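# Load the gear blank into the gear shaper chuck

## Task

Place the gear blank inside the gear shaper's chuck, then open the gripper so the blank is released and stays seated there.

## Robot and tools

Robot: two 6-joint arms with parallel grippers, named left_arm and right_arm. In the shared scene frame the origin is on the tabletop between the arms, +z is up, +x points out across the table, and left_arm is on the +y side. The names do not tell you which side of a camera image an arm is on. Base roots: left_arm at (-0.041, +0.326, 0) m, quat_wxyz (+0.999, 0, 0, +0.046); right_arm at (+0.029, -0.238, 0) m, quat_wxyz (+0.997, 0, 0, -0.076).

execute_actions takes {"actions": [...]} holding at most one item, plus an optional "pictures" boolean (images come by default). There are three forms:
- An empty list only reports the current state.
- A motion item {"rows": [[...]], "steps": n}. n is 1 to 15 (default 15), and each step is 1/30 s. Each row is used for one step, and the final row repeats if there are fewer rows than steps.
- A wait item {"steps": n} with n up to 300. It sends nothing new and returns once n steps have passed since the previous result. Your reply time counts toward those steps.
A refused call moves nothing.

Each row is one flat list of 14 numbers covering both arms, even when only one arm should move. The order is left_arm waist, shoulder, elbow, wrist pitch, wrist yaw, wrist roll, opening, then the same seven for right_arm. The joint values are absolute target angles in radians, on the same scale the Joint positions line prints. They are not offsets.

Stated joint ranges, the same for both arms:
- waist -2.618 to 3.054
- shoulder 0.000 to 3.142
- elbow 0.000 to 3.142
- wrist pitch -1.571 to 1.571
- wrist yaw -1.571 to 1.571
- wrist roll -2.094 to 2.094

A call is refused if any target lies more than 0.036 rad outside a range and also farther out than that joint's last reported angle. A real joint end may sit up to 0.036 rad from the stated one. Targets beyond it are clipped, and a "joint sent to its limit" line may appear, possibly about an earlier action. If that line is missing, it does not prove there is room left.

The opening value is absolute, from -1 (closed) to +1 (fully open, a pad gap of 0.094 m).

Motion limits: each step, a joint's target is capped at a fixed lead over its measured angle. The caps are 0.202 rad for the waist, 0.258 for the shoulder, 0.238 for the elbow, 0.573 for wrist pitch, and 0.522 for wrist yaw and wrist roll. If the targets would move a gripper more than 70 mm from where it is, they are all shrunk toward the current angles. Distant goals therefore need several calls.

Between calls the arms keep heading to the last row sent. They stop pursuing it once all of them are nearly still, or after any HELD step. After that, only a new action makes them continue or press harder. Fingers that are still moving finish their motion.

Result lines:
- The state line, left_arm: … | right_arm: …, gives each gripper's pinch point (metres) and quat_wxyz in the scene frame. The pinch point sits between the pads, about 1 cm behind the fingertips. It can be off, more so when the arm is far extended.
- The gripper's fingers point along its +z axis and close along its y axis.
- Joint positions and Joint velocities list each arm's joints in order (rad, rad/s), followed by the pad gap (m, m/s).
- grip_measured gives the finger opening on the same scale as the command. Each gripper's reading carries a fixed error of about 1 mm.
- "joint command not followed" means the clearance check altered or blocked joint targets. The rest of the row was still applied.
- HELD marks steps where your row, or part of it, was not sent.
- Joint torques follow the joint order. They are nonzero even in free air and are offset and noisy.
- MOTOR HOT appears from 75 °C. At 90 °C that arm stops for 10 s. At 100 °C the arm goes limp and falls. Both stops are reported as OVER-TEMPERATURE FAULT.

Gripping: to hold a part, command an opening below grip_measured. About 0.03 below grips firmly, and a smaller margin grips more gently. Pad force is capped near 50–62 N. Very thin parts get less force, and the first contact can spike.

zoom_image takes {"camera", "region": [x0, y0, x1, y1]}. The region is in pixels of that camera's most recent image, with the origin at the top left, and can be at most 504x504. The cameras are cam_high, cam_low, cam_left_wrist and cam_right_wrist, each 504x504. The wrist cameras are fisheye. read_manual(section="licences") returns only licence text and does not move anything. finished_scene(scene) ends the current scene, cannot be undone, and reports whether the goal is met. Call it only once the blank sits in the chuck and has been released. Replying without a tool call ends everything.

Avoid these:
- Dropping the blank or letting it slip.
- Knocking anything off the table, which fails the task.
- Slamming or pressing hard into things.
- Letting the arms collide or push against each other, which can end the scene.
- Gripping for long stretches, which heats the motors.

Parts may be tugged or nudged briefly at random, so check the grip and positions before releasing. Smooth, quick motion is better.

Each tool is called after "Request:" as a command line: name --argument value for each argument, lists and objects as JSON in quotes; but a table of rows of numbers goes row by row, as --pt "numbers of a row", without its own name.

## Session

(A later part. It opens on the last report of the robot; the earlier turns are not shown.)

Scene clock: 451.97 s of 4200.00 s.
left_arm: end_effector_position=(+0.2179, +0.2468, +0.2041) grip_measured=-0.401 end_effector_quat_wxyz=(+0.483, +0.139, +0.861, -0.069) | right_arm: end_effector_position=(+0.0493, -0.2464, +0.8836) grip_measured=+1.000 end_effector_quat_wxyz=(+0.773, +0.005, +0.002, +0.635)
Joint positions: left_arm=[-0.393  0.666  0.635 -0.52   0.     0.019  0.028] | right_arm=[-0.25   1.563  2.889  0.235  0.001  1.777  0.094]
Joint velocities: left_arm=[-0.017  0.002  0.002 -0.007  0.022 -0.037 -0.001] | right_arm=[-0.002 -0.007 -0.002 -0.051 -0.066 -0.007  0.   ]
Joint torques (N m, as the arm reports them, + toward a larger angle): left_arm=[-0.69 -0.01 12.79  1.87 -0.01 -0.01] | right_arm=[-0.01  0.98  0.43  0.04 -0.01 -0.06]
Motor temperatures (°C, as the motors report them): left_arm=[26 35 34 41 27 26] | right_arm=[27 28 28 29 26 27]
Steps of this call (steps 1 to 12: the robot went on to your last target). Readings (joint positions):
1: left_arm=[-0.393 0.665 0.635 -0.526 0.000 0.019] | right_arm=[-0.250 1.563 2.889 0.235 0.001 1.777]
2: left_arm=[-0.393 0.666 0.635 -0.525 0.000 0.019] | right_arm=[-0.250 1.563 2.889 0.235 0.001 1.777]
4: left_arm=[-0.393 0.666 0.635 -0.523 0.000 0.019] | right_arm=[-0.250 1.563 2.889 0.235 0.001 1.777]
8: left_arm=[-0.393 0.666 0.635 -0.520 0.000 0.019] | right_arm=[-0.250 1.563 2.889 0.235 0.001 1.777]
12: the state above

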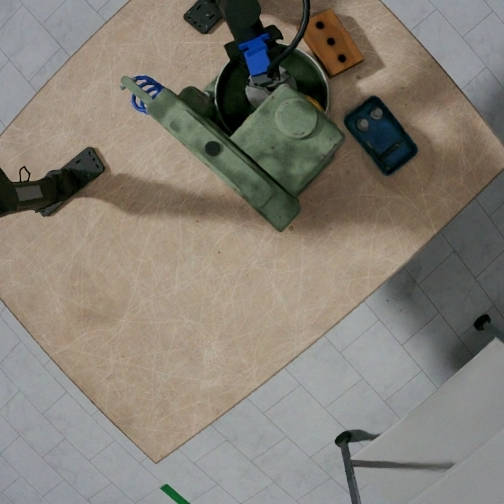

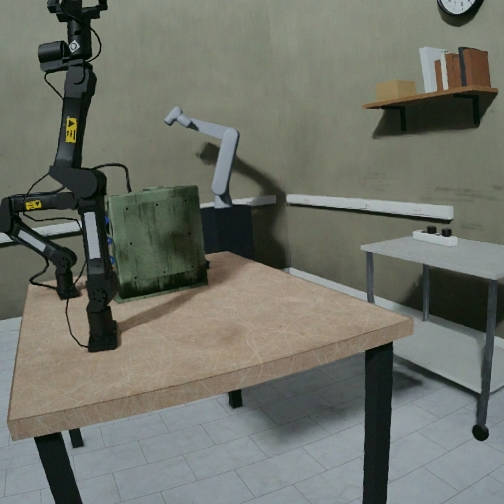

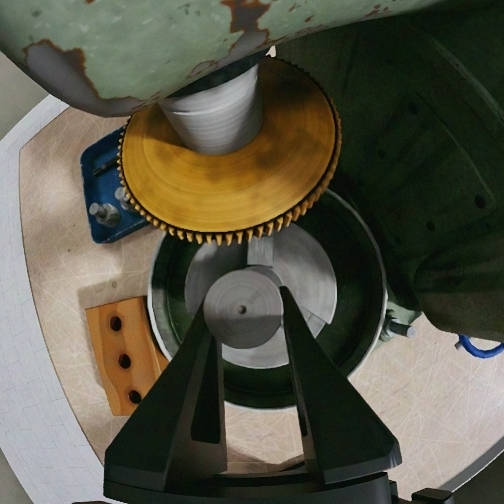

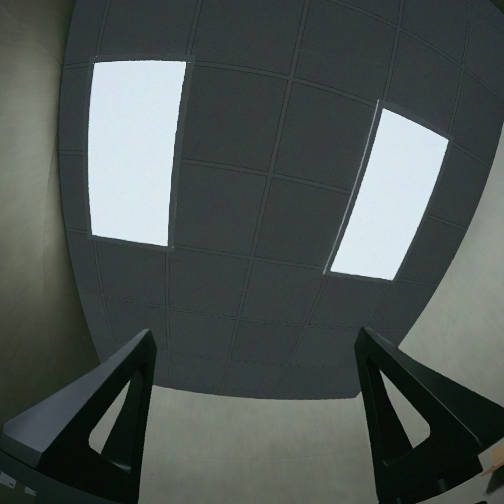

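Request:
execute_actions --actions '[{"rows": [[-0.403,0.668,0.668,-0.476,0,0.018,-0.44,-0.25,1.57,2.9,0.24,0,1.771,1],[-0.403,0.670,0.668,-0.472,0,0.018,-0.44,-0.25,1.57,2.9,0.24,0,1.771,1],[-0.403,0.6725,0.668,-0.468,0,0.018,-0.44,-0.25,1.57,2.9,0.24,0,1.771,1],[-0.403,0.675,0.668,-0.464,0,0.018,-0.44,-0.25,1.57,2.9,0.24,0,1.771,1],[-0.403,0.678,0.668,-0.460,0,0.018,-0.44,-0.25,1.57,2.9,0.24,0,1.771,1],[-0.403,0.681,0.668,-0.457,0,0.018,-0.44,-0.25,1.57,2.9,0.24,0,1.771,1],[-0.403,0.6835,0.668,-0.4545,0,0.018,-0.44,-0.25,1.57,2.9,0.24,0,1.771,1],[-0.403,0.6855,0.668,-0.453,0,0.018,-0.44,-0.25,1.57,2.9,0.24,0,1.771,1],[-0.403,0.687,0.668,-0.452,0,0.018,-0.44,-0.25,1.57,2.9,0.24,0,1.771,1],[-0.403,0.688,0.668,-0.452,0,0.018,-0.44,-0.25,1.57,2.9,0.24,0,1.771,1]], "steps": 15}]' --pictures false

Request:
execute_actions --actions '[{"steps": 8}]'

Request:
zoom_image --camera "cam_left_wrist" --region '[170, 230, 350, 390]'

Request:
zoom_image --camera "cam_high" --region '[255, 68, 291, 104]'

Scene clock: 572.47 s of 4200.00 s.
left_arm: end_effector_position=(+0.2228, +0.2453, +0.2041) grip_measured=-0.401 end_effector_quat_wxyz=(+0.485, +0.139, +0.860, -0.069) | right_arm: end_effector_position=(+0.0493, -0.2464, +0.8836) grip_measured=+1.000 end_effector_quat_wxyz=(+0.773, +0.005, +0.002, +0.635)
Joint positions: left_arm=[-0.393  0.687  0.635 -0.494  0.     0.019  0.028] | right_arm=[-0.25   1.563  2.889  0.235  0.001  1.777  0.094]
Joint velocities: left_arm=[ 0.007  0.002 -0.012  0.095  0.066 -0.007 -0.   ] | right_arm=[-0.017  0.002 -0.002 -0.051 -0.066  0.037  0.   ]
Joint torques (N m, as the arm reports them, + toward a larger angle): left_arm=[-0.73 -0.21 12.77  1.86 -0.01 -0.03] | right_arm=[-0.01  0.98  0.42  0.05 -0.01 -0.06]
Motor temperatures (°C, as the motors report them): left_arm=[26 34 35 45 27 26] | right_arm=[27 28 28 28 26 27]
Steps of this call (steps 1 to 15: the robot went on to your last target; steps 16 to 90: nothing new was sent; then 117.00 s passed at rest; steps 91 to 105: all 15 steps of this action). Readings (joint positions):
91: left_arm=[-0.393 0.666 0.635 -0.519 0.000 0.019] | right_arm=[-0.250 1.563 2.889 0.235 0.001 1.777]
92: left_arm=[-0.393 0.666 0.635 -0.518 0.000 0.019] | right_arm=[-0.250 1.563 2.889 0.235 0.001 1.777]
94: left_arm=[-0.393 0.666 0.635 -0.515 0.000 0.019] | right_arm=[-0.250 1.563 2.889 0.235 0.001 1.777]
98: left_arm=[-0.393 0.679 0.635 -0.502 0.000 0.019] | right_arm=[-0.250 1.563 2.889 0.235 0.001 1.777]
105: the state above

Scene clock: 572.73 s of 4200.00 s.
left_arm: end_effector_position=(+0.2231, +0.2452, +0.2046) grip_measured=-0.401 end_effector_quat_wxyz=(+0.486, +0.139, +0.860, -0.069) | right_arm: end_effector_position=(+0.0493, -0.2464, +0.8836) grip_measured=+1.000 end_effector_quat_wxyz=(+0.773, +0.005, +0.002, +0.635)
Joint positions: left_arm=[-0.393  0.687  0.635 -0.492  0.     0.019  0.028] | right_arm=[-0.25   1.563  2.889  0.235  0.001  1.777  0.094]
Joint velocities: left_arm=[-0.012  0.002  0.017 -0.022  0.051 -0.007 -0.   ] | right_arm=[-0.022 -0.027 -0.002  0.007 -0.007 -0.022  0.   ]
Joint torques (N m, as the arm reports them, + toward a larger angle): left_arm=[-0.74 -0.3  12.73  1.87  0.01 -0.03] | right_arm=[-0.01  0.98  0.43  0.05  0.   -0.06]
Motor temperatures (°C, as the motors report them): left_arm=[26 34 35 45 27 26] | right_arm=[27 28 28 28 26 27]
Steps of this call (steps 1 to 8: the robot went on to your last target). Readings (joint positions):
1: left_arm=[-0.393 0.687 0.635 -0.494 0.000 0.019] | right_arm=[-0.250 1.563 2.889 0.235 0.001 1.777]
2: left_arm=[-0.393 0.687 0.635 -0.493 0.000 0.019] | right_arm=[-0.250 1.563 2.889 0.235 0.001 1.777]
4: left_arm=[-0.393 0.687 0.635 -0.492 0.000 0.019] | right_arm=[-0.250 1.563 2.889 0.235 0.001 1.777]
8: the state above

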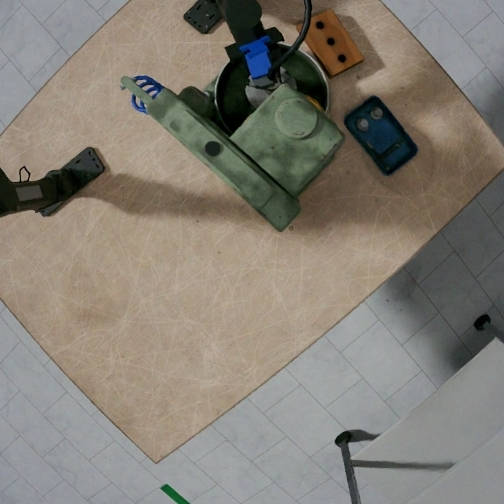

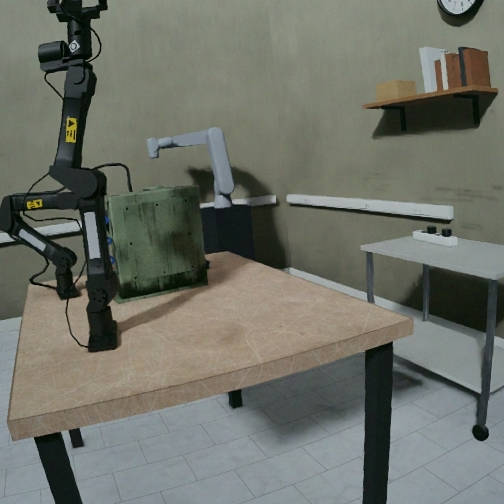

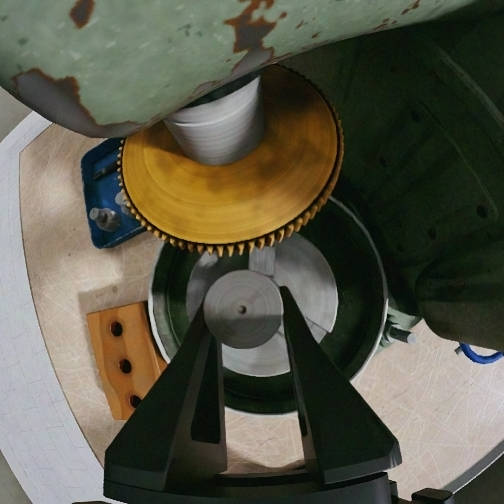

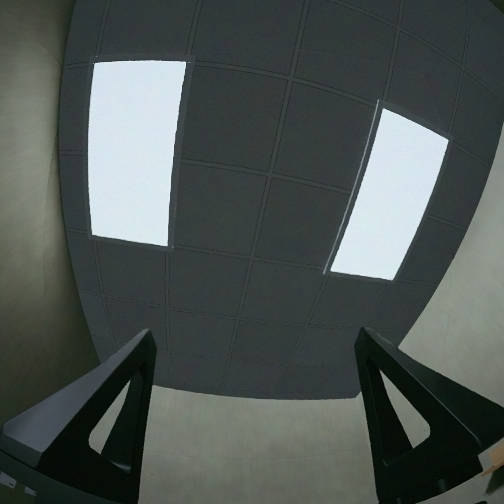

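Region (170, 230, 350, 390) of cam_left_wrist's 504x504 image, scaled by 2.800, with more detail than that image has.

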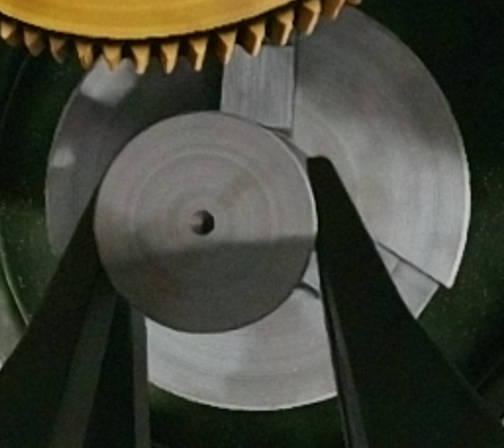

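Region (255, 68, 291, 104) of cam_high's 504x504 image, scaled by 14.000, with more detail than that image has.

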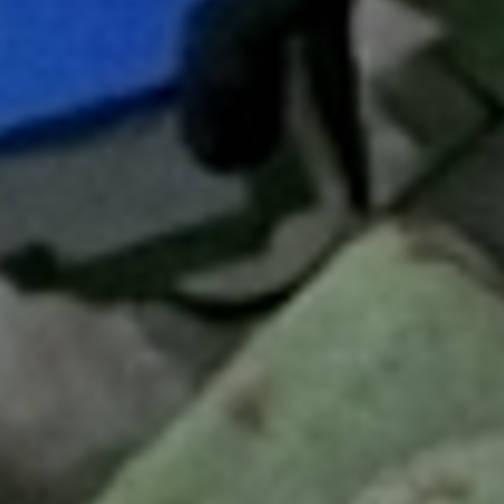

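Request:
zoom_image --camera "cam_left_wrist" --region '[245, 255, 305, 345]'

Region (245, 255, 305, 345) of cam_left_wrist's 504x504 image, scaled by 5.600, with more detail than that image has.

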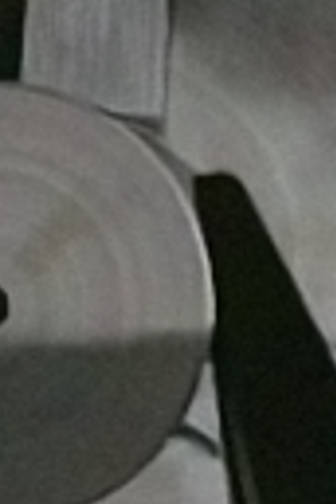

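Request:
execute_actions --actions '[{"rows": [[-0.404,0.682,0.656,-0.452,0,0.018,-0.44,-0.25,1.57,2.9,0.24,0,1.771,1],[-0.405,0.676,0.644,-0.452,0,0.018,-0.44,-0.25,1.57,2.9,0.24,0,1.771,1],[-0.406,0.670,0.633,-0.451,0,0.018,-0.44,-0.25,1.57,2.9,0.24,0,1.771,1],[-0.407,0.666,0.624,-0.450,0,0.018,-0.44,-0.25,1.57,2.9,0.24,0,1.771,1],[-0.407,0.664,0.620,-0.448,0,0.018,-0.44,-0.25,1.57,2.9,0.24,0,1.771,1],[-0.407,0.6635,0.617,-0.446,0,0.018,-0.44,-0.25,1.57,2.9,0.24,0,1.771,1],[-0.407,0.663,0.614,-0.444,0,0.018,-0.44,-0.25,1.57,2.9,0.24,0,1.771,1],[-0.407,0.6625,0.611,-0.442,0,0.018,-0.44,-0.25,1.57,2.9,0.24,0,1.771,1],[-0.407,0.662,0.608,-0.440,0,0.018,-0.44,-0.25,1.57,2.9,0.24,0,1.771,1],[-0.407,0.6615,0.605,-0.438,0,0.018,-0.44,-0.25,1.57,2.9,0.24,0,1.771,1],[-0.407,0.661,0.6025,-0.436,0,0.018,-0.44,-0.25,1.57,2.9,0.24,0,1.771,1],[-0.407,0.6605,0.600,-0.435,0,0.018,-0.44,-0.25,1.57,2.9,0.24,0,1.771,1],[-0.407,0.660,0.599,-0.434,0,0.018,-0.44,-0.25,1.57,2.9,0.24,0,1.771,1],[-0.407,0.660,0.598,-0.434,0,0.018,-0.44,-0.25,1.57,2.9,0.24,0,1.771,1]], "steps": 15}]' --pictures false

Request:
execute_actions --actions '[{"steps": 8}]'

Request:
zoom_image --camera "cam_left_wrist" --region '[170, 230, 350, 390]'

Request:
zoom_image --camera "cam_left_wrist" --region '[245, 255, 305, 345]'

Scene clock: 644.80 s of 4200.00 s.
left_arm: end_effector_position=(+0.2225, +0.2453, +0.1944) grip_measured=-0.401 end_effector_quat_wxyz=(+0.480, +0.140, +0.863, -0.068) | right_arm: end_effector_position=(+0.0493, -0.2464, +0.8836) grip_measured=+1.000 end_effector_quat_wxyz=(+0.773, +0.005, +0.002, +0.635)
Joint positions: left_arm=[-0.393  0.687  0.606 -0.477  0.     0.019  0.028] | right_arm=[-0.25   1.563  2.889  0.235  0.001  1.777  0.094]
Joint velocities: left_arm=[-0.037  0.017  0.012  0.11   0.037 -0.007 -0.   ] | right_arm=[ 0.007 -0.007  0.002 -0.037 -0.066 -0.037  0.   ]
Joint torques (N m, as the arm reports them, + toward a larger angle): left_arm=[-0.9  -2.67  8.61  1.83  0.01  0.  ] | right_arm=[-0.01  0.98  0.43  0.04 -0.01 -0.06]
Motor temperatures (°C, as the motors report them): left_arm=[26 34 35 46 27 26] | right_arm=[27 28 28 28 26 27]
Steps of this call (steps 1 to 15: the robot went on to your last target; steps 16 to 90: nothing new was sent; then 68.57 s passed at rest; steps 91 to 105: all 15 steps of this action). Readings (joint positions):
91: left_arm=[-0.393 0.687 0.635 -0.492 0.000 0.019] | right_arm=[-0.250 1.563 2.889 0.235 0.001 1.777]
92: left_arm=[-0.393 0.687 0.635 -0.492 0.000 0.019] | right_arm=[-0.250 1.563 2.889 0.235 0.001 1.777]
94: left_arm=[-0.393 0.687 0.635 -0.492 0.000 0.019] | right_arm=[-0.250 1.563 2.889 0.235 0.001 1.777]
98: left_arm=[-0.393 0.687 0.628 -0.483 0.000 0.019] | right_arm=[-0.250 1.563 2.889 0.235 0.001 1.777]
105: the state above

Scene clock: 645.07 s of 4200.00 s.
left_arm: end_effector_position=(+0.2226, +0.2443, +0.1951) grip_measured=-0.401 end_effector_quat_wxyz=(+0.481, +0.141, +0.862, -0.069) | right_arm: end_effector_position=(+0.0493, -0.2464, +0.8836) grip_measured=+1.000 end_effector_quat_wxyz=(+0.773, +0.005, +0.002, +0.635)
Joint positions: left_arm=[-0.396  0.687  0.606 -0.474  0.     0.019  0.028] | right_arm=[-0.25   1.563  2.889  0.235  0.001  1.777  0.094]
Joint velocities: left_arm=[ 0.002 -0.002  0.002 -0.037 -0.007 -0.022  0.   ] | right_arm=[-0.012  0.002 -0.007  0.081  0.022  0.066  0.   ]
Joint torques (N m, as the arm reports them, + toward a larger angle): left_arm=[-0.77 -2.62  8.72  1.85  0.   -0.02] | right_arm=[-0.01  0.98  0.43  0.04 -0.01 -0.06]
Motor temperatures (°C, as the motors report them): left_arm=[26 34 35 46 27 26] | right_arm=[27 28 28 28 26 27]
Steps of this call (steps 1 to 8: the robot went on to your last target). Readings (joint positions):
1: left_arm=[-0.394 0.687 0.606 -0.476 0.000 0.019] | right_arm=[-0.250 1.563 2.889 0.235 0.001 1.777]
2: left_arm=[-0.395 0.687 0.606 -0.476 0.000 0.019] | right_arm=[-0.250 1.563 2.889 0.235 0.001 1.777]
4: left_arm=[-0.396 0.687 0.606 -0.475 0.000 0.019] | right_arm=[-0.250 1.563 2.889 0.235 0.001 1.777]
8: the state above

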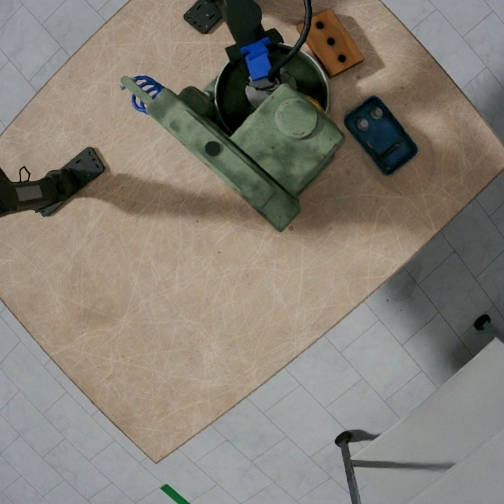

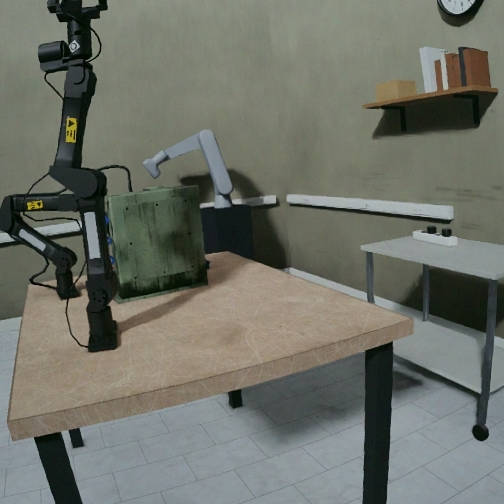

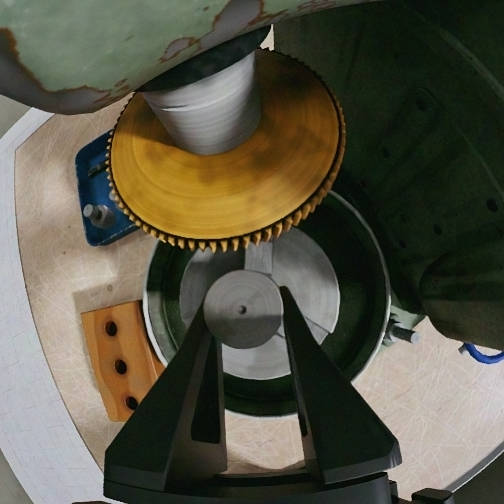

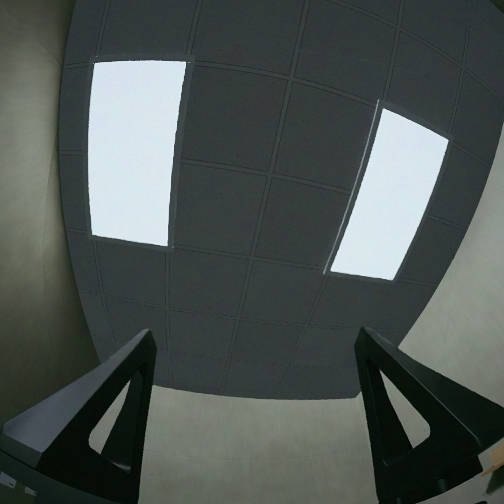

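Region (170, 230, 350, 390) of cam_left_wrist's 504x504 image, scaled by 2.800, with more detail than that image has.

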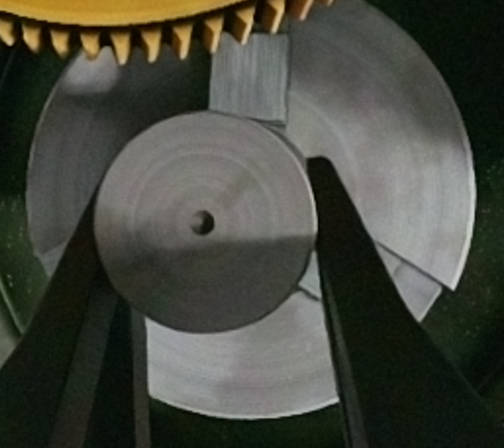

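Region (245, 255, 305, 345) of cam_left_wrist's 504x504 image, scaled by 5.600, with more detail than that image has.

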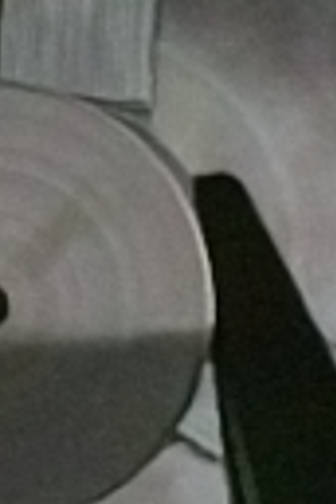

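Request:
execute_actions --actions '[{"rows": [[-0.412,0.658,0.594,-0.430,0,0.018,-0.44,-0.25,1.57,2.9,0.24,0,1.771,1],[-0.412,0.6565,0.590,-0.426,0,0.018,-0.44,-0.25,1.57,2.9,0.24,0,1.771,1],[-0.412,0.6555,0.587,-0.423,0,0.018,-0.44,-0.25,1.57,2.9,0.24,0,1.771,1],[-0.4095,0.6555,0.585,-0.420,0,0.018,-0.44,-0.25,1.57,2.9,0.24,0,1.771,1],[-0.4095,0.6555,0.583,-0.4175,0,0.018,-0.44,-0.25,1.57,2.9,0.24,0,1.771,1],[-0.4095,0.6555,0.581,-0.415,0,0.018,-0.44,-0.25,1.57,2.9,0.24,0,1.771,1],[-0.4095,0.6555,0.579,-0.413,0,0.018,-0.44,-0.25,1.57,2.9,0.24,0,1.771,1],[-0.4095,0.6555,0.577,-0.4115,0,0.018,-0.44,-0.25,1.57,2.9,0.24,0,1.771,1],[-0.4095,0.6555,0.5755,-0.410,0,0.018,-0.44,-0.25,1.57,2.9,0.24,0,1.771,1],[-0.4095,0.6555,0.574,-0.409,0,0.018,-0.44,-0.25,1.57,2.9,0.24,0,1.771,1],[-0.4095,0.6555,0.573,-0.408,0,0.018,-0.44,-0.25,1.57,2.9,0.24,0,1.771,1],[-0.4095,0.6555,0.572,-0.4076,0,0.018,-0.44,-0.25,1.57,2.9,0.24,0,1.771,1],[-0.4095,0.6555,0.571,-0.4076,0,0.018,-0.44,-0.25,1.57,2.9,0.24,0,1.771,1]], "steps": 15}]' --pictures false

Request:
execute_actions --actions '[{"steps": 8}]'

Request:
zoom_image --camera "cam_left_wrist" --region '[170, 230, 350, 390]'

Request:
zoom_image --camera "cam_left_wrist" --region '[245, 255, 305, 345]'

Scene clock: 685.07 s of 4200.00 s.
left_arm: end_effector_position=(+0.2235, +0.2430, +0.1932) grip_measured=-0.401 end_effector_quat_wxyz=(+0.488, +0.142, +0.858, -0.071) | right_arm: end_effector_position=(+0.0493, -0.2464, +0.8836) grip_measured=+1.000 end_effector_quat_wxyz=(+0.773, +0.005, +0.002, +0.635)
Joint positions: left_arm=[-0.4    0.679  0.584 -0.444 -0.     0.019  0.028] | right_arm=[-0.25   1.563  2.889  0.235  0.001  1.777  0.094]
Joint velocities: left_arm=[-0.007 -0.017 -0.007  0.037 -0.007 -0.051  0.001] | right_arm=[-0.022  0.012 -0.017  0.007 -0.081 -0.037  0.   ]
Joint torques (N m, as the arm reports them, + toward a larger angle): left_arm=[-0.72 -2.13  8.31  1.79  0.   -0.03] | right_arm=[-0.02  0.97  0.43  0.04 -0.01 -0.06]
Motor temperatures (°C, as the motors report them): left_arm=[26 34 33 46 27 26] | right_arm=[27 28 27 28 26 27]
Steps of this call (steps 1 to 15: the robot went on to your last target; steps 16 to 90: nothing new was sent; then 36.50 s passed at rest; steps 91 to 105: all 15 steps of this action). Readings (joint positions):
91: left_arm=[-0.396 0.687 0.606 -0.473 0.000 0.019] | right_arm=[-0.250 1.563 2.889 0.235 0.001 1.777]
92: left_arm=[-0.398 0.687 0.606 -0.473 0.000 0.019] | right_arm=[-0.250 1.563 2.889 0.235 0.001 1.777]
94: left_arm=[-0.400 0.685 0.602 -0.466 0.000 0.019] | right_arm=[-0.250 1.563 2.889 0.235 0.001 1.777]
98: left_arm=[-0.400 0.682 0.590 -0.453 0.000 0.019] | right_arm=[-0.250 1.563 2.889 0.235 0.001 1.777]
105: the state above

Scene clock: 685.33 s of 4200.00 s.
left_arm: end_effector_position=(+0.2235, +0.2430, +0.1931) grip_measured=-0.401 end_effector_quat_wxyz=(+0.488, +0.142, +0.858, -0.071) | right_arm: end_effector_position=(+0.0493, -0.2464, +0.8836) grip_measured=+1.000 end_effector_quat_wxyz=(+0.773, +0.005, +0.002, +0.635)
Joint positions: left_arm=[-0.4    0.679  0.583 -0.444 -0.     0.019  0.028] | right_arm=[-0.25   1.563  2.889  0.235  0.001  1.777  0.094]
Joint velocities: left_arm=[ 0.002  0.017  0.007 -0.051  0.022  0.007  0.   ] | right_arm=[-0.017 -0.027 -0.002 -0.022 -0.095  0.007  0.   ]
Joint torques (N m, as the arm reports them, + toward a larger angle): left_arm=[-0.64 -2.17  8.3   1.82  0.01 -0.01] | right_arm=[-0.02  0.98  0.43  0.04 -0.01 -0.06]
Motor temperatures (°C, as the motors report them): left_arm=[26 34 33 46 27 26] | right_arm=[27 28 27 28 26 27]
Steps of this call (steps 1 to 8: the robot went on to your last target). Readings (joint positions):
1: left_arm=[-0.400 0.679 0.583 -0.444 -0.000 0.019] | right_arm=[-0.250 1.563 2.889 0.235 0.001 1.777]
2: left_arm=[-0.400 0.679 0.583 -0.444 -0.000 0.019] | right_arm=[-0.250 1.563 2.889 0.235 0.001 1.777]
4: left_arm=[-0.400 0.679 0.583 -0.444 -0.000 0.019] | right_arm=[-0.250 1.563 2.889 0.235 0.001 1.777]
8: the state above

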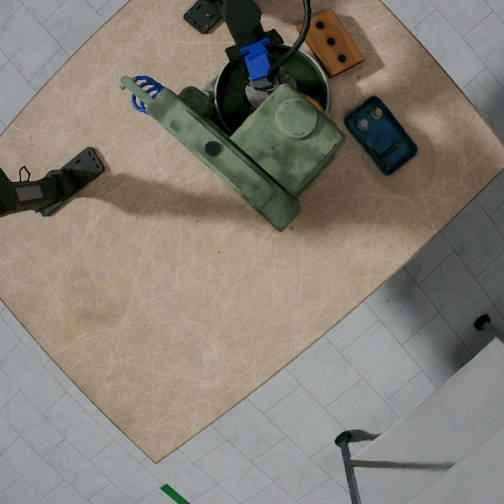

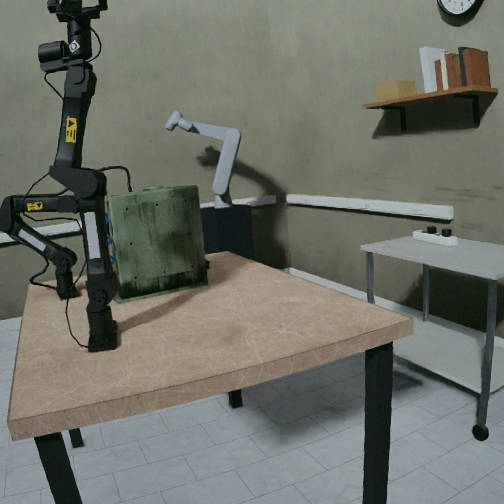

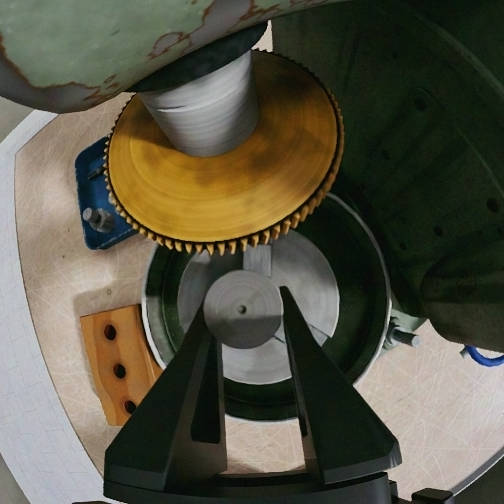

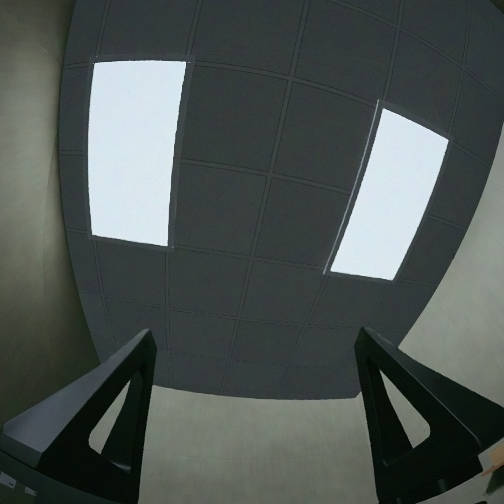

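Region (170, 230, 350, 390) of cam_left_wrist's 504x504 image, scaled by 2.800, with more detail than that image has.

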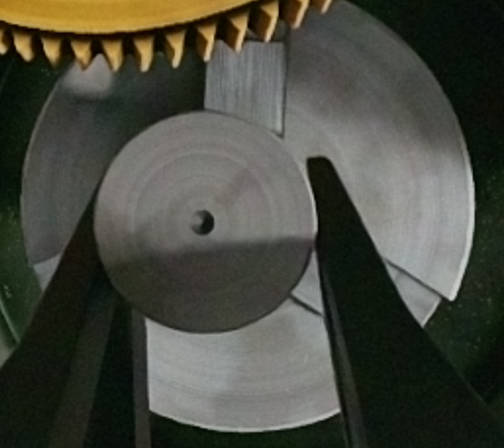

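Region (245, 255, 305, 345) of cam_left_wrist's 504x504 image, scaled by 5.600, with more detail than that image has.

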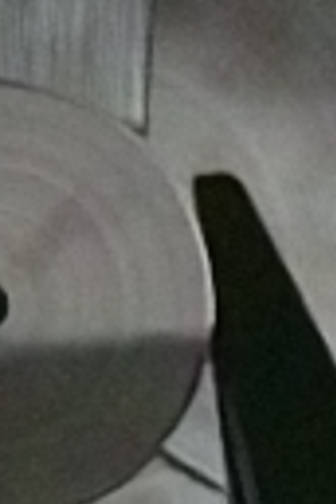

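Request:
execute_actions --actions '[{"rows": [[-0.4095,0.6555,0.567,-0.4076,0,0.018,-0.44,-0.25,1.57,2.9,0.24,0,1.771,1],[-0.4095,0.6555,0.5635,-0.4076,0,0.018,-0.44,-0.25,1.57,2.9,0.24,0,1.771,1]], "steps": 9}]' --pictures false

Request:
execute_actions --actions '[{"rows": [[-0.4095,0.6553,0.5627,-0.4036,0,0.018,-0.44,-0.25,1.57,2.9,0.24,0,1.771,1],[-0.4095,0.6551,0.5618,-0.4028,0,0.018,-0.44,-0.25,1.57,2.9,0.24,0,1.771,1],[-0.4095,0.6549,0.5609,-0.4020,0,0.018,-0.44,-0.25,1.57,2.9,0.24,0,1.771,1],[-0.4095,0.6547,0.5600,-0.4013,0,0.018,-0.44,-0.25,1.57,2.9,0.24,0,1.771,1],[-0.4095,0.6545,0.5591,-0.4006,0,0.018,-0.44,-0.25,1.57,2.9,0.24,0,1.771,1],[-0.4095,0.6543,0.5582,-0.3999,0,0.018,-0.44,-0.25,1.57,2.9,0.24,0,1.771,1],[-0.4095,0.6541,0.5573,-0.3992,0,0.018,-0.44,-0.25,1.57,2.9,0.24,0,1.771,1],[-0.4095,0.6539,0.5564,-0.3985,0,0.018,-0.44,-0.25,1.57,2.9,0.24,0,1.771,1],[-0.4095,0.6537,0.5555,-0.3978,0,0.018,-0.44,-0.25,1.57,2.9,0.24,0,1.771,1],[-0.4095,0.6535,0.5546,-0.3971,0,0.018,-0.44,-0.25,1.57,2.9,0.24,0,1.771,1],[-0.4095,0.6533,0.5537,-0.3964,0,0.018,-0.44,-0.25,1.57,2.9,0.24,0,1.771,1],[-0.4095,0.6531,0.5528,-0.3957,0,0.018,-0.44,-0.25,1.57,2.9,0.24,0,1.771,1],[-0.4095,0.653,0.5519,-0.3950,0,0.018,-0.44,-0.25,1.57,2.9,0.24,0,1.771,1],[-0.4095,0.653,0.551,-0.3943,0,0.018,-0.44,-0.25,1.57,2.9,0.24,0,1.771,1],[-0.4095,0.653,0.551,-0.394,0,0.018,-0.44,-0.25,1.57,2.9,0.24,0,1.771,1]], "steps": 15}]' --pictures false

Request:
execute_actions --actions '[{"steps": 6}]'

Request:
zoom_image --camera "cam_left_wrist" --region '[170, 230, 350, 390]'

Scene clock: 715.73 s of 4200.00 s.
left_arm: end_effector_position=(+0.2235, +0.2430, +0.1931) grip_measured=-0.401 end_effector_quat_wxyz=(+0.488, +0.142, +0.858, -0.071) | right_arm: end_effector_position=(+0.0493, -0.2464, +0.8836) grip_measured=+1.000 end_effector_quat_wxyz=(+0.773, +0.005, +0.002, +0.635)
Joint positions: left_arm=[-0.4    0.679  0.583 -0.444 -0.     0.019  0.028] | right_arm=[-0.25   1.563  2.889  0.235  0.001  1.777  0.094]
Joint velocities: left_arm=[-0.002 -0.002 -0.002 -0.095 -0.007  0.022 -0.001] | right_arm=[-0.002 -0.002 -0.012  0.066  0.022  0.051  0.   ]
Joint torques (N m, as the arm reports them, + toward a larger angle): left_arm=[-0.76 -2.3   7.55  1.81  0.    0.01] | right_arm=[-0.02  0.98  0.43  0.05 -0.01 -0.06]
Motor temperatures (°C, as the motors report them): left_arm=[26 33 33 47 27 26] | right_arm=[27 28 27 28 26 27]
Steps of this call (steps 1 to 15: the robot went on to your last target; steps 16 to 90: nothing new was sent; then 27.10 s passed at rest; steps 91 to 99: all 9 steps of this action). Readings (joint positions):
91: left_arm=[-0.400 0.679 0.583 -0.444 -0.000 0.019] | right_arm=[-0.250 1.563 2.889 0.235 0.001 1.777]
92: left_arm=[-0.400 0.679 0.583 -0.444 -0.000 0.019] | right_arm=[-0.250 1.563 2.889 0.235 0.001 1.777]
94: left_arm=[-0.400 0.679 0.583 -0.444 -0.000 0.019] | right_arm=[-0.250 1.563 2.889 0.235 0.001 1.777]
98: left_arm=[-0.400 0.679 0.583 -0.444 -0.000 0.019] | right_arm=[-0.250 1.563 2.889 0.235 0.001 1.777]
99: the state above

Scene clock: 716.23 s of 4200.00 s.
left_arm: end_effector_position=(+0.2233, +0.2431, +0.1928) grip_measured=-0.401 end_effector_quat_wxyz=(+0.493, +0.141, +0.856, -0.072) | right_arm: end_effector_position=(+0.0493, -0.2464, +0.8836) grip_measured=+1.000 end_effector_quat_wxyz=(+0.773, +0.005, +0.002, +0.635)
Joint positions: left_arm=[-0.4    0.668  0.571 -0.43  -0.     0.019  0.028] | right_arm=[-0.25   1.563  2.889  0.235  0.001  1.777  0.094]
Joint velocities: left_arm=[ 0.002 -0.007 -0.012  0.007 -0.007 -0.022 -0.   ] | right_arm=[ 0.002 -0.017 -0.002  0.037 -0.051 -0.051  0.   ]
Joint torques (N m, as the arm reports them, + toward a larger angle): left_arm=[-0.67 -1.45  7.58  1.81 -0.01  0.02] | right_arm=[-0.02  0.99  0.43  0.05 -0.01 -0.06]
Motor temperatures (°C, as the motors report them): left_arm=[26 33 33 47 27 26] | right_arm=[27 28 27 28 26 27]
Steps of this call (steps 1 to 15: all 15 steps of this action). Readings (joint positions):
1: left_arm=[-0.400 0.679 0.583 -0.444 -0.000 0.019] | right_arm=[-0.250 1.563 2.889 0.235 0.001 1.777]
2: left_arm=[-0.400 0.679 0.582 -0.443 -0.000 0.019] | right_arm=[-0.250 1.563 2.889 0.235 0.001 1.777]
4: left_arm=[-0.400 0.675 0.579 -0.439 -0.000 0.019] | right_arm=[-0.250 1.563 2.889 0.235 0.001 1.777]
8: left_arm=[-0.400 0.672 0.575 -0.435 -0.000 0.019] | right_arm=[-0.250 1.563 2.889 0.235 0.001 1.777]
15: the state above

Scene clock: 716.43 s of 4200.00 s.
left_arm: end_effector_position=(+0.2233, +0.2430, +0.1929) grip_measured=-0.401 end_effector_quat_wxyz=(+0.493, +0.141, +0.855, -0.072) | right_arm: end_effector_position=(+0.0493, -0.2464, +0.8836) grip_measured=+1.000 end_effector_quat_wxyz=(+0.773, +0.005, +0.002, +0.635)
Joint positions: left_arm=[-0.4    0.668  0.57  -0.43  -0.     0.019  0.028] | right_arm=[-0.25   1.563  2.889  0.235  0.001  1.777  0.094]
Joint velocities: left_arm=[ 0.002  0.007 -0.022 -0.051 -0.022  0.007  0.   ] | right_arm=[ 0.007 -0.017  0.002 -0.022  0.022 -0.051  0.   ]
Joint torques (N m, as the arm reports them, + toward a larger angle): left_arm=[-0.59 -1.52  7.51  1.84  0.   -0.01] | right_arm=[-0.02  0.98  0.43  0.04 -0.01 -0.06]
Motor temperatures (°C, as the motors report them): left_arm=[26 33 33 47 27 26] | right_arm=[27 28 27 28 26 27]
Steps of this call (steps 1 to 6: the robot went on to your last target). Readings (joint positions):
1: left_arm=[-0.400 0.668 0.571 -0.430 -0.000 0.019] | right_arm=[-0.250 1.563 2.889 0.235 0.001 1.777]
2: left_arm=[-0.400 0.668 0.570 -0.430 -0.000 0.019] | right_arm=[-0.250 1.563 2.889 0.235 0.001 1.777]
4: left_arm=[-0.400 0.668 0.570 -0.430 -0.000 0.019] | right_arm=[-0.250 1.563 2.889 0.235 0.001 1.777]
6: the state above

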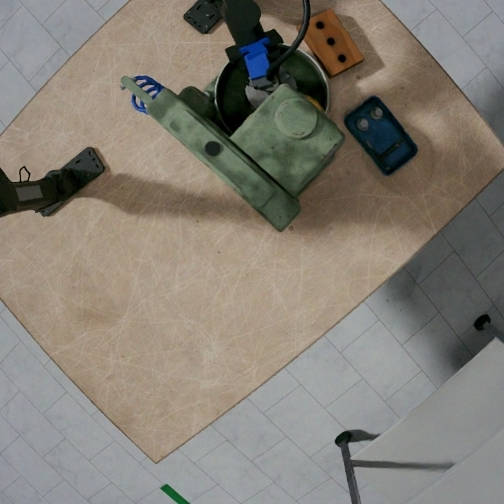

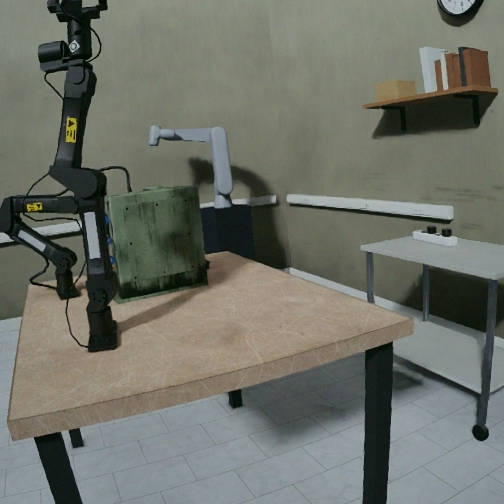

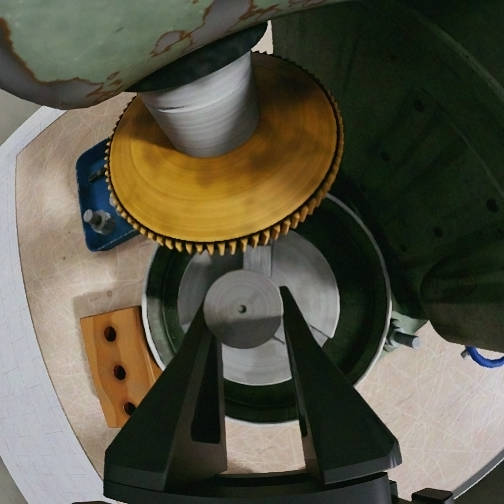

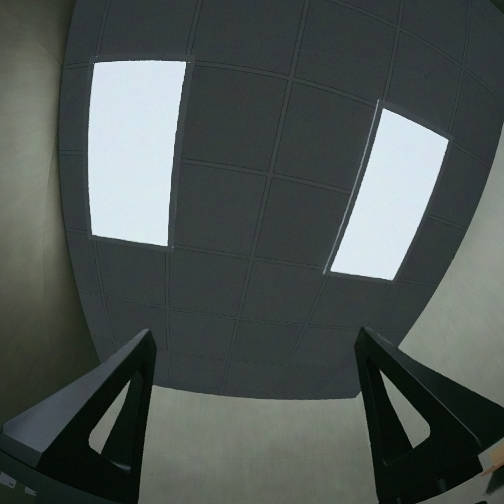

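Region (170, 230, 350, 390) of cam_left_wrist's 504x504 image, scaled by 2.800, with more detail than that image has.

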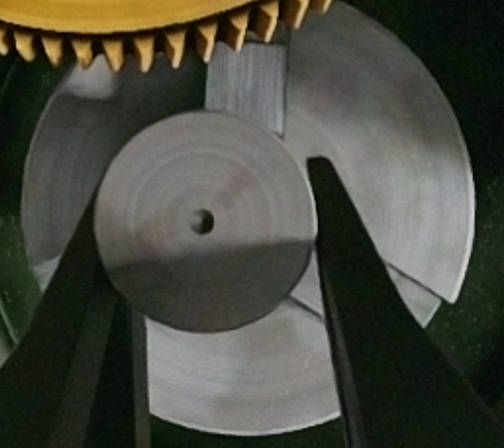

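Request:
execute_actions --actions '[{"rows": [[-0.4095,0.653,0.555,-0.398,0,0.018,-0.44,-0.25,1.57,2.9,0.24,0,1.771,1],[-0.4095,0.654,0.559,-0.403,0,0.018,-0.44,-0.25,1.57,2.9,0.24,0,1.771,1],[-0.4095,0.655,0.561,-0.408,0,0.018,-0.44,-0.25,1.57,2.9,0.24,0,1.771,1],[-0.4095,0.656,0.561,-0.412,0,0.018,-0.44,-0.25,1.57,2.9,0.24,0,1.771,1],[-0.4095,0.657,0.561,-0.415,0,0.018,-0.44,-0.25,1.57,2.9,0.24,0,1.771,1],[-0.4095,0.658,0.561,-0.417,0,0.018,-0.44,-0.25,1.57,2.9,0.24,0,1.771,1],[-0.4095,0.659,0.561,-0.419,0,0.018,-0.44,-0.25,1.57,2.9,0.24,0,1.771,1],[-0.4095,0.660,0.561,-0.420,0,0.018,-0.44,-0.25,1.57,2.9,0.24,0,1.771,1],[-0.4095,0.660,0.561,-0.421,0,0.018,-0.44,-0.25,1.57,2.9,0.24,0,1.771,1],[-0.4095,0.660,0.561,-0.422,0,0.018,-0.44,-0.25,1.57,2.9,0.24,0,1.771,1]], "steps": 15}]' --pictures false

Request:
execute_actions --actions '[{"steps": 5}]' --pictures false

Scene clock: 762.80 s of 4200.00 s.
left_arm: end_effector_position=(+0.2233, +0.2431, +0.1928) grip_measured=-0.401 end_effector_quat_wxyz=(+0.493, +0.141, +0.855, -0.072) | right_arm: end_effector_position=(+0.0493, -0.2464, +0.8836) grip_measured=+1.000 end_effector_quat_wxyz=(+0.773, +0.005, +0.002, +0.635)
Joint positions: left_arm=[-0.4    0.668  0.57  -0.43  -0.     0.019  0.028] | right_arm=[-0.25   1.563  2.889  0.235  0.001  1.777  0.094]
Joint velocities: left_arm=[-0.007 -0.002 -0.007 -0.037 -0.037 -0.051 -0.001] | right_arm=[-0.017 -0.007  0.002  0.007 -0.051  0.051  0.   ]
Joint torques (N m, as the arm reports them, + toward a larger angle): left_arm=[-0.61 -0.92  8.46  1.58 -0.01 -0.01] | right_arm=[-0.02  0.98  0.42  0.05 -0.01 -0.06]
Motor temperatures (°C, as the motors report them): left_arm=[26 33 32 47 27 26] | right_arm=[27 27 27 28 26 27]
Steps of this call (steps 1 to 15: the robot went on to your last target; steps 16 to 90: nothing new was sent; then 42.87 s passed at rest; steps 91 to 105: all 15 steps of this action). Readings (joint positions):
91: left_arm=[-0.400 0.668 0.570 -0.430 -0.000 0.019] | right_arm=[-0.250 1.563 2.889 0.235 0.001 1.777]
92: left_arm=[-0.400 0.668 0.570 -0.430 -0.000 0.019] | right_arm=[-0.250 1.563 2.889 0.235 0.001 1.777]
94: left_arm=[-0.400 0.668 0.570 -0.430 -0.000 0.019] | right_arm=[-0.250 1.563 2.889 0.235 0.001 1.777]
98: left_arm=[-0.400 0.668 0.570 -0.430 -0.000 0.019] | right_arm=[-0.250 1.563 2.889 0.235 0.001 1.777]
105: the state above

Scene clock: 762.97 s of 4200.00 s.
left_arm: end_effector_position=(+0.2233, +0.2431, +0.1928) grip_measured=-0.401 end_effector_quat_wxyz=(+0.493, +0.141, +0.855, -0.072) | right_arm: end_effector_position=(+0.0493, -0.2464, +0.8836) grip_measured=+1.000 end_effector_quat_wxyz=(+0.773, +0.005, +0.002, +0.635)
Joint positions: left_arm=[-0.4    0.668  0.57  -0.43  -0.     0.019  0.028] | right_arm=[-0.25   1.563  2.889  0.235  0.001  1.777  0.094]
Joint velocities: left_arm=[ 0.002  0.007  0.012 -0.066 -0.066 -0.037  0.   ] | right_arm=[-0.007 -0.017 -0.002 -0.037 -0.051  0.066  0.   ]
Joint torques (N m, as the arm reports them, + toward a larger angle): left_arm=[-0.67 -0.93  8.64  1.57  0.01  0.02] | right_arm=[-0.03  0.98  0.42  0.04 -0.01 -0.06]
Motor temperatures (°C, as the motors report them): left_arm=[26 33 32 47 27 26] | right_arm=[27 27 27 28 26 27]
Steps of this call (steps 1 to 5: the robot went on to your last target). Readings (joint positions):
1: left_arm=[-0.400 0.668 0.570 -0.430 -0.000 0.019] | right_arm=[-0.250 1.563 2.889 0.235 0.001 1.777]
2: left_arm=[-0.400 0.668 0.570 -0.430 -0.000 0.019] | right_arm=[-0.250 1.563 2.889 0.235 0.001 1.777]
4: left_arm=[-0.400 0.668 0.570 -0.430 -0.000 0.019] | right_arm=[-0.250 1.563 2.889 0.235 0.001 1.777]
5: the state above

Request:
execute_actions --actions '[{"rows": [[-0.4095,0.650,0.561,-0.422,0,0.018,-0.44,-0.25,1.57,2.9,0.24,0,1.771,1],[-0.4095,0.642,0.561,-0.422,0,0.018,-0.44,-0.25,1.57,2.9,0.24,0,1.771,1],[-0.4095,0.638,0.561,-0.422,0,0.018,-0.44,-0.25,1.57,2.9,0.24,0,1.771,1],[-0.4095,0.638,0.561,-0.422,0,0.018,-0.44,-0.25,1.57,2.9,0.24,0,1.771,1],[-0.4095,0.641,0.561,-0.422,0,0.018,-0.44,-0.25,1.57,2.9,0.24,0,1.771,1]], "steps": 15}]' --pictures false

Request:
execute_actions --actions '[{"steps": 6}]'

Request:
zoom_image --camera "cam_left_wrist" --region '[170, 230, 350, 390]'

Scene clock: 802.00 s of 4200.00 s.
left_arm: end_effector_position=(+0.2227, +0.2432, +0.1933) grip_measured=-0.401 end_effector_quat_wxyz=(+0.494, +0.141, +0.855, -0.072) | right_arm: end_effector_position=(+0.0493, -0.2464, +0.8836) grip_measured=+1.000 end_effector_quat_wxyz=(+0.773, +0.005, +0.002, +0.635)
Joint positions: left_arm=[-0.4    0.664  0.57  -0.432 -0.     0.019  0.028] | right_arm=[-0.25   1.563  2.889  0.235  0.001  1.777  0.094]
Joint velocities: left_arm=[-0.022 -0.012 -0.002  0.022 -0.037  0.022  0.001] | right_arm=[ 0.012  0.002  0.012 -0.007  0.037 -0.022  0.   ]
Joint torques (N m, as the arm reports them, + toward a larger angle): left_arm=[-0.7  -2.17  8.51  1.6   0.01 -0.01] | right_arm=[-0.01  0.99  0.42  0.04 -0.01 -0.06]
Motor temperatures (°C, as the motors report them): left_arm=[26 33 33 45 27 26] | right_arm=[27 27 27 28 26 27]
Steps of this call (steps 1 to 15: the robot went on to your last target; steps 16 to 90: nothing new was sent; then 35.53 s passed at rest; steps 91 to 105: all 15 steps of this action). Readings (joint positions):
91: left_arm=[-0.400 0.668 0.570 -0.430 -0.000 0.019] | right_arm=[-0.250 1.563 2.889 0.235 0.001 1.777]
92: left_arm=[-0.400 0.667 0.570 -0.430 -0.000 0.019] | right_arm=[-0.250 1.563 2.889 0.235 0.001 1.777]
94: left_arm=[-0.400 0.664 0.570 -0.432 -0.000 0.019] | right_arm=[-0.250 1.563 2.889 0.235 0.001 1.777]
98: left_arm=[-0.400 0.664 0.570 -0.432 -0.000 0.019] | right_arm=[-0.250 1.563 2.889 0.235 0.001 1.777]
105: the state above

Scene clock: 802.20 s of 4200.00 s.
left_arm: end_effector_position=(+0.2227, +0.2432, +0.1933) grip_measured=-0.401 end_effector_quat_wxyz=(+0.494, +0.141, +0.855, -0.072) | right_arm: end_effector_position=(+0.0493, -0.2464, +0.8836) grip_measured=+1.000 end_effector_quat_wxyz=(+0.773, +0.005, +0.002, +0.635)
Joint positions: left_arm=[-0.4    0.664  0.57  -0.432 -0.     0.019  0.028] | right_arm=[-0.25   1.563  2.889  0.235  0.001  1.777  0.094]
Joint velocities: left_arm=[ 0.002  0.017 -0.007  0.066  0.051 -0.007 -0.   ] | right_arm=[-0.007 -0.002 -0.007 -0.007 -0.037  0.066  0.   ]
Joint torques (N m, as the arm reports them, + toward a larger angle): left_arm=[-0.63 -2.12  8.49  1.6  -0.01  0.  ] | right_arm=[-0.01  0.98  0.42  0.04 -0.01 -0.06]
Motor temperatures (°C, as the motors report them): left_arm=[26 33 33 45 27 26] | right_arm=[27 27 27 28 26 27]
Steps of this call (steps 1 to 6: the robot went on to your last target). Readings (joint positions):
1: left_arm=[-0.400 0.664 0.570 -0.432 -0.000 0.019] | right_arm=[-0.250 1.563 2.889 0.235 0.001 1.777]
2: left_arm=[-0.400 0.664 0.570 -0.432 -0.000 0.019] | right_arm=[-0.250 1.563 2.889 0.235 0.001 1.777]
4: left_arm=[-0.400 0.664 0.570 -0.432 -0.000 0.019] | right_arm=[-0.250 1.563 2.889 0.235 0.001 1.777]
6: the state above

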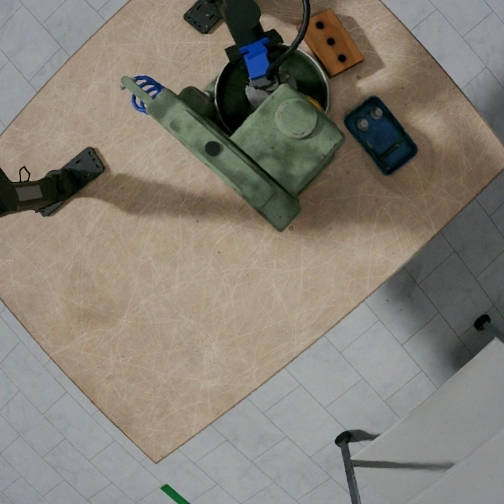

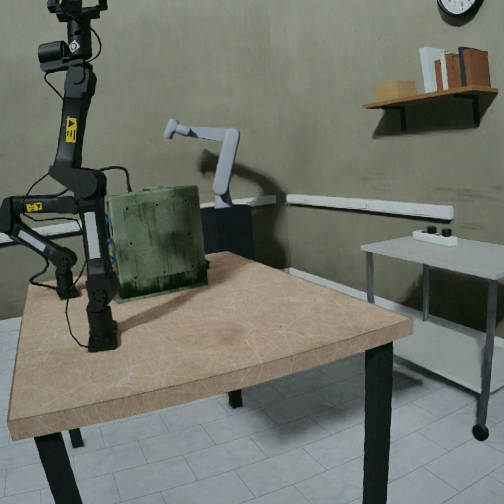

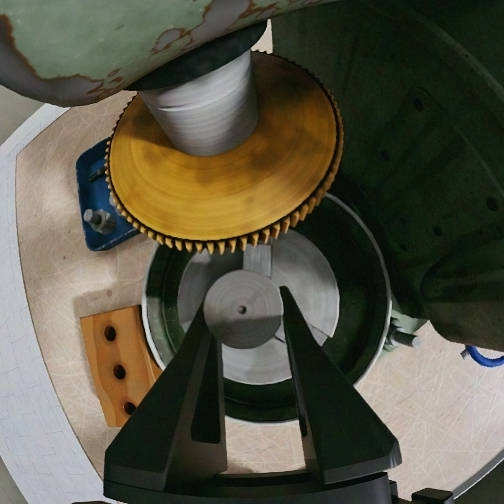

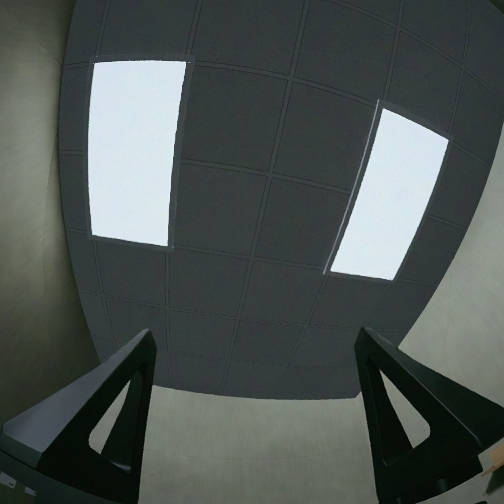

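Region (170, 230, 350, 390) of cam_left_wrist's 504x504 image, scaled by 2.800, with more detail than that image has.

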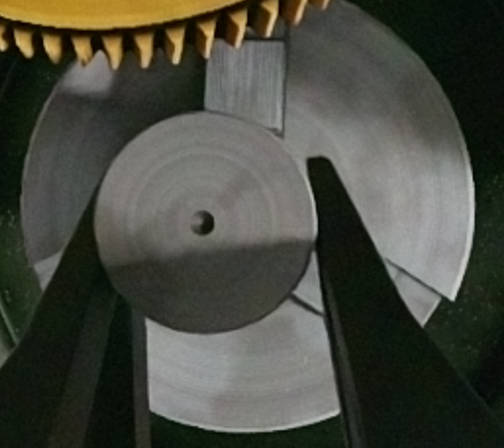

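Request:
execute_actions --actions '[{"rows": [[-0.4095,0.641,0.556,-0.422,0,0.018,-0.44,-0.25,1.57,2.9,0.24,0,1.771,1],[-0.4095,0.641,0.552,-0.422,0,0.018,-0.44,-0.25,1.57,2.9,0.24,0,1.771,1],[-0.4095,0.641,0.550,-0.422,0,0.018,-0.44,-0.25,1.57,2.9,0.24,0,1.771,1],[-0.4095,0.641,0.549,-0.422,0,0.018,-0.44,-0.25,1.57,2.9,0.24,0,1.771,1],[-0.4095,0.641,0.549,-0.422,0,0.018,-0.44,-0.25,1.57,2.9,0.24,0,1.771,1],[-0.4095,0.641,0.550,-0.422,0,0.018,-0.44,-0.25,1.57,2.9,0.24,0,1.771,1]], "steps": 12}]' --pictures false

Scene clock: 832.70 s of 4200.00 s.
left_arm: end_effector_position=(+0.2227, +0.2432, +0.1912) grip_measured=-0.401 end_effector_quat_wxyz=(+0.493, +0.141, +0.856, -0.072) | right_arm: end_effector_position=(+0.0493, -0.2464, +0.8836) grip_measured=+1.000 end_effector_quat_wxyz=(+0.773, +0.005, +0.002, +0.635)
Joint positions: left_arm=[-0.4    0.664  0.564 -0.428 -0.     0.019  0.028] | right_arm=[-0.25   1.563  2.889  0.235  0.001  1.777  0.094]
Joint velocities: left_arm=[ 0.017  0.007  0.007 -0.051  0.022 -0.022 -0.   ] | right_arm=[-0.002 -0.007 -0.002  0.007 -0.022 -0.007  0.   ]
Joint torques (N m, as the arm reports them, + toward a larger angle): left_arm=[-0.67 -2.12  8.2   1.59  0.02  0.  ] | right_arm=[-0.01  0.98  0.42  0.05 -0.01 -0.06]
Motor temperatures (°C, as the motors report them): left_arm=[26 33 33 45 27 26] | right_arm=[27 27 27 28 26 27]
Steps of this call (steps 1 to 15: the robot went on to your last target; steps 16 to 90: nothing new was sent; then 27.10 s passed at rest; steps 91 to 102: all 12 steps of this action). Readings (joint positions):
91: left_arm=[-0.400 0.664 0.570 -0.432 -0.000 0.019] | right_arm=[-0.250 1.563 2.889 0.235 0.001 1.777]
92: left_arm=[-0.400 0.664 0.570 -0.432 -0.000 0.019] | right_arm=[-0.250 1.563 2.889 0.235 0.001 1.777]
94: left_arm=[-0.400 0.664 0.567 -0.431 -0.000 0.019] | right_arm=[-0.250 1.563 2.889 0.235 0.001 1.777]
98: left_arm=[-0.400 0.664 0.564 -0.428 -0.000 0.019] | right_arm=[-0.250 1.563 2.889 0.235 0.001 1.777]
102: the state above


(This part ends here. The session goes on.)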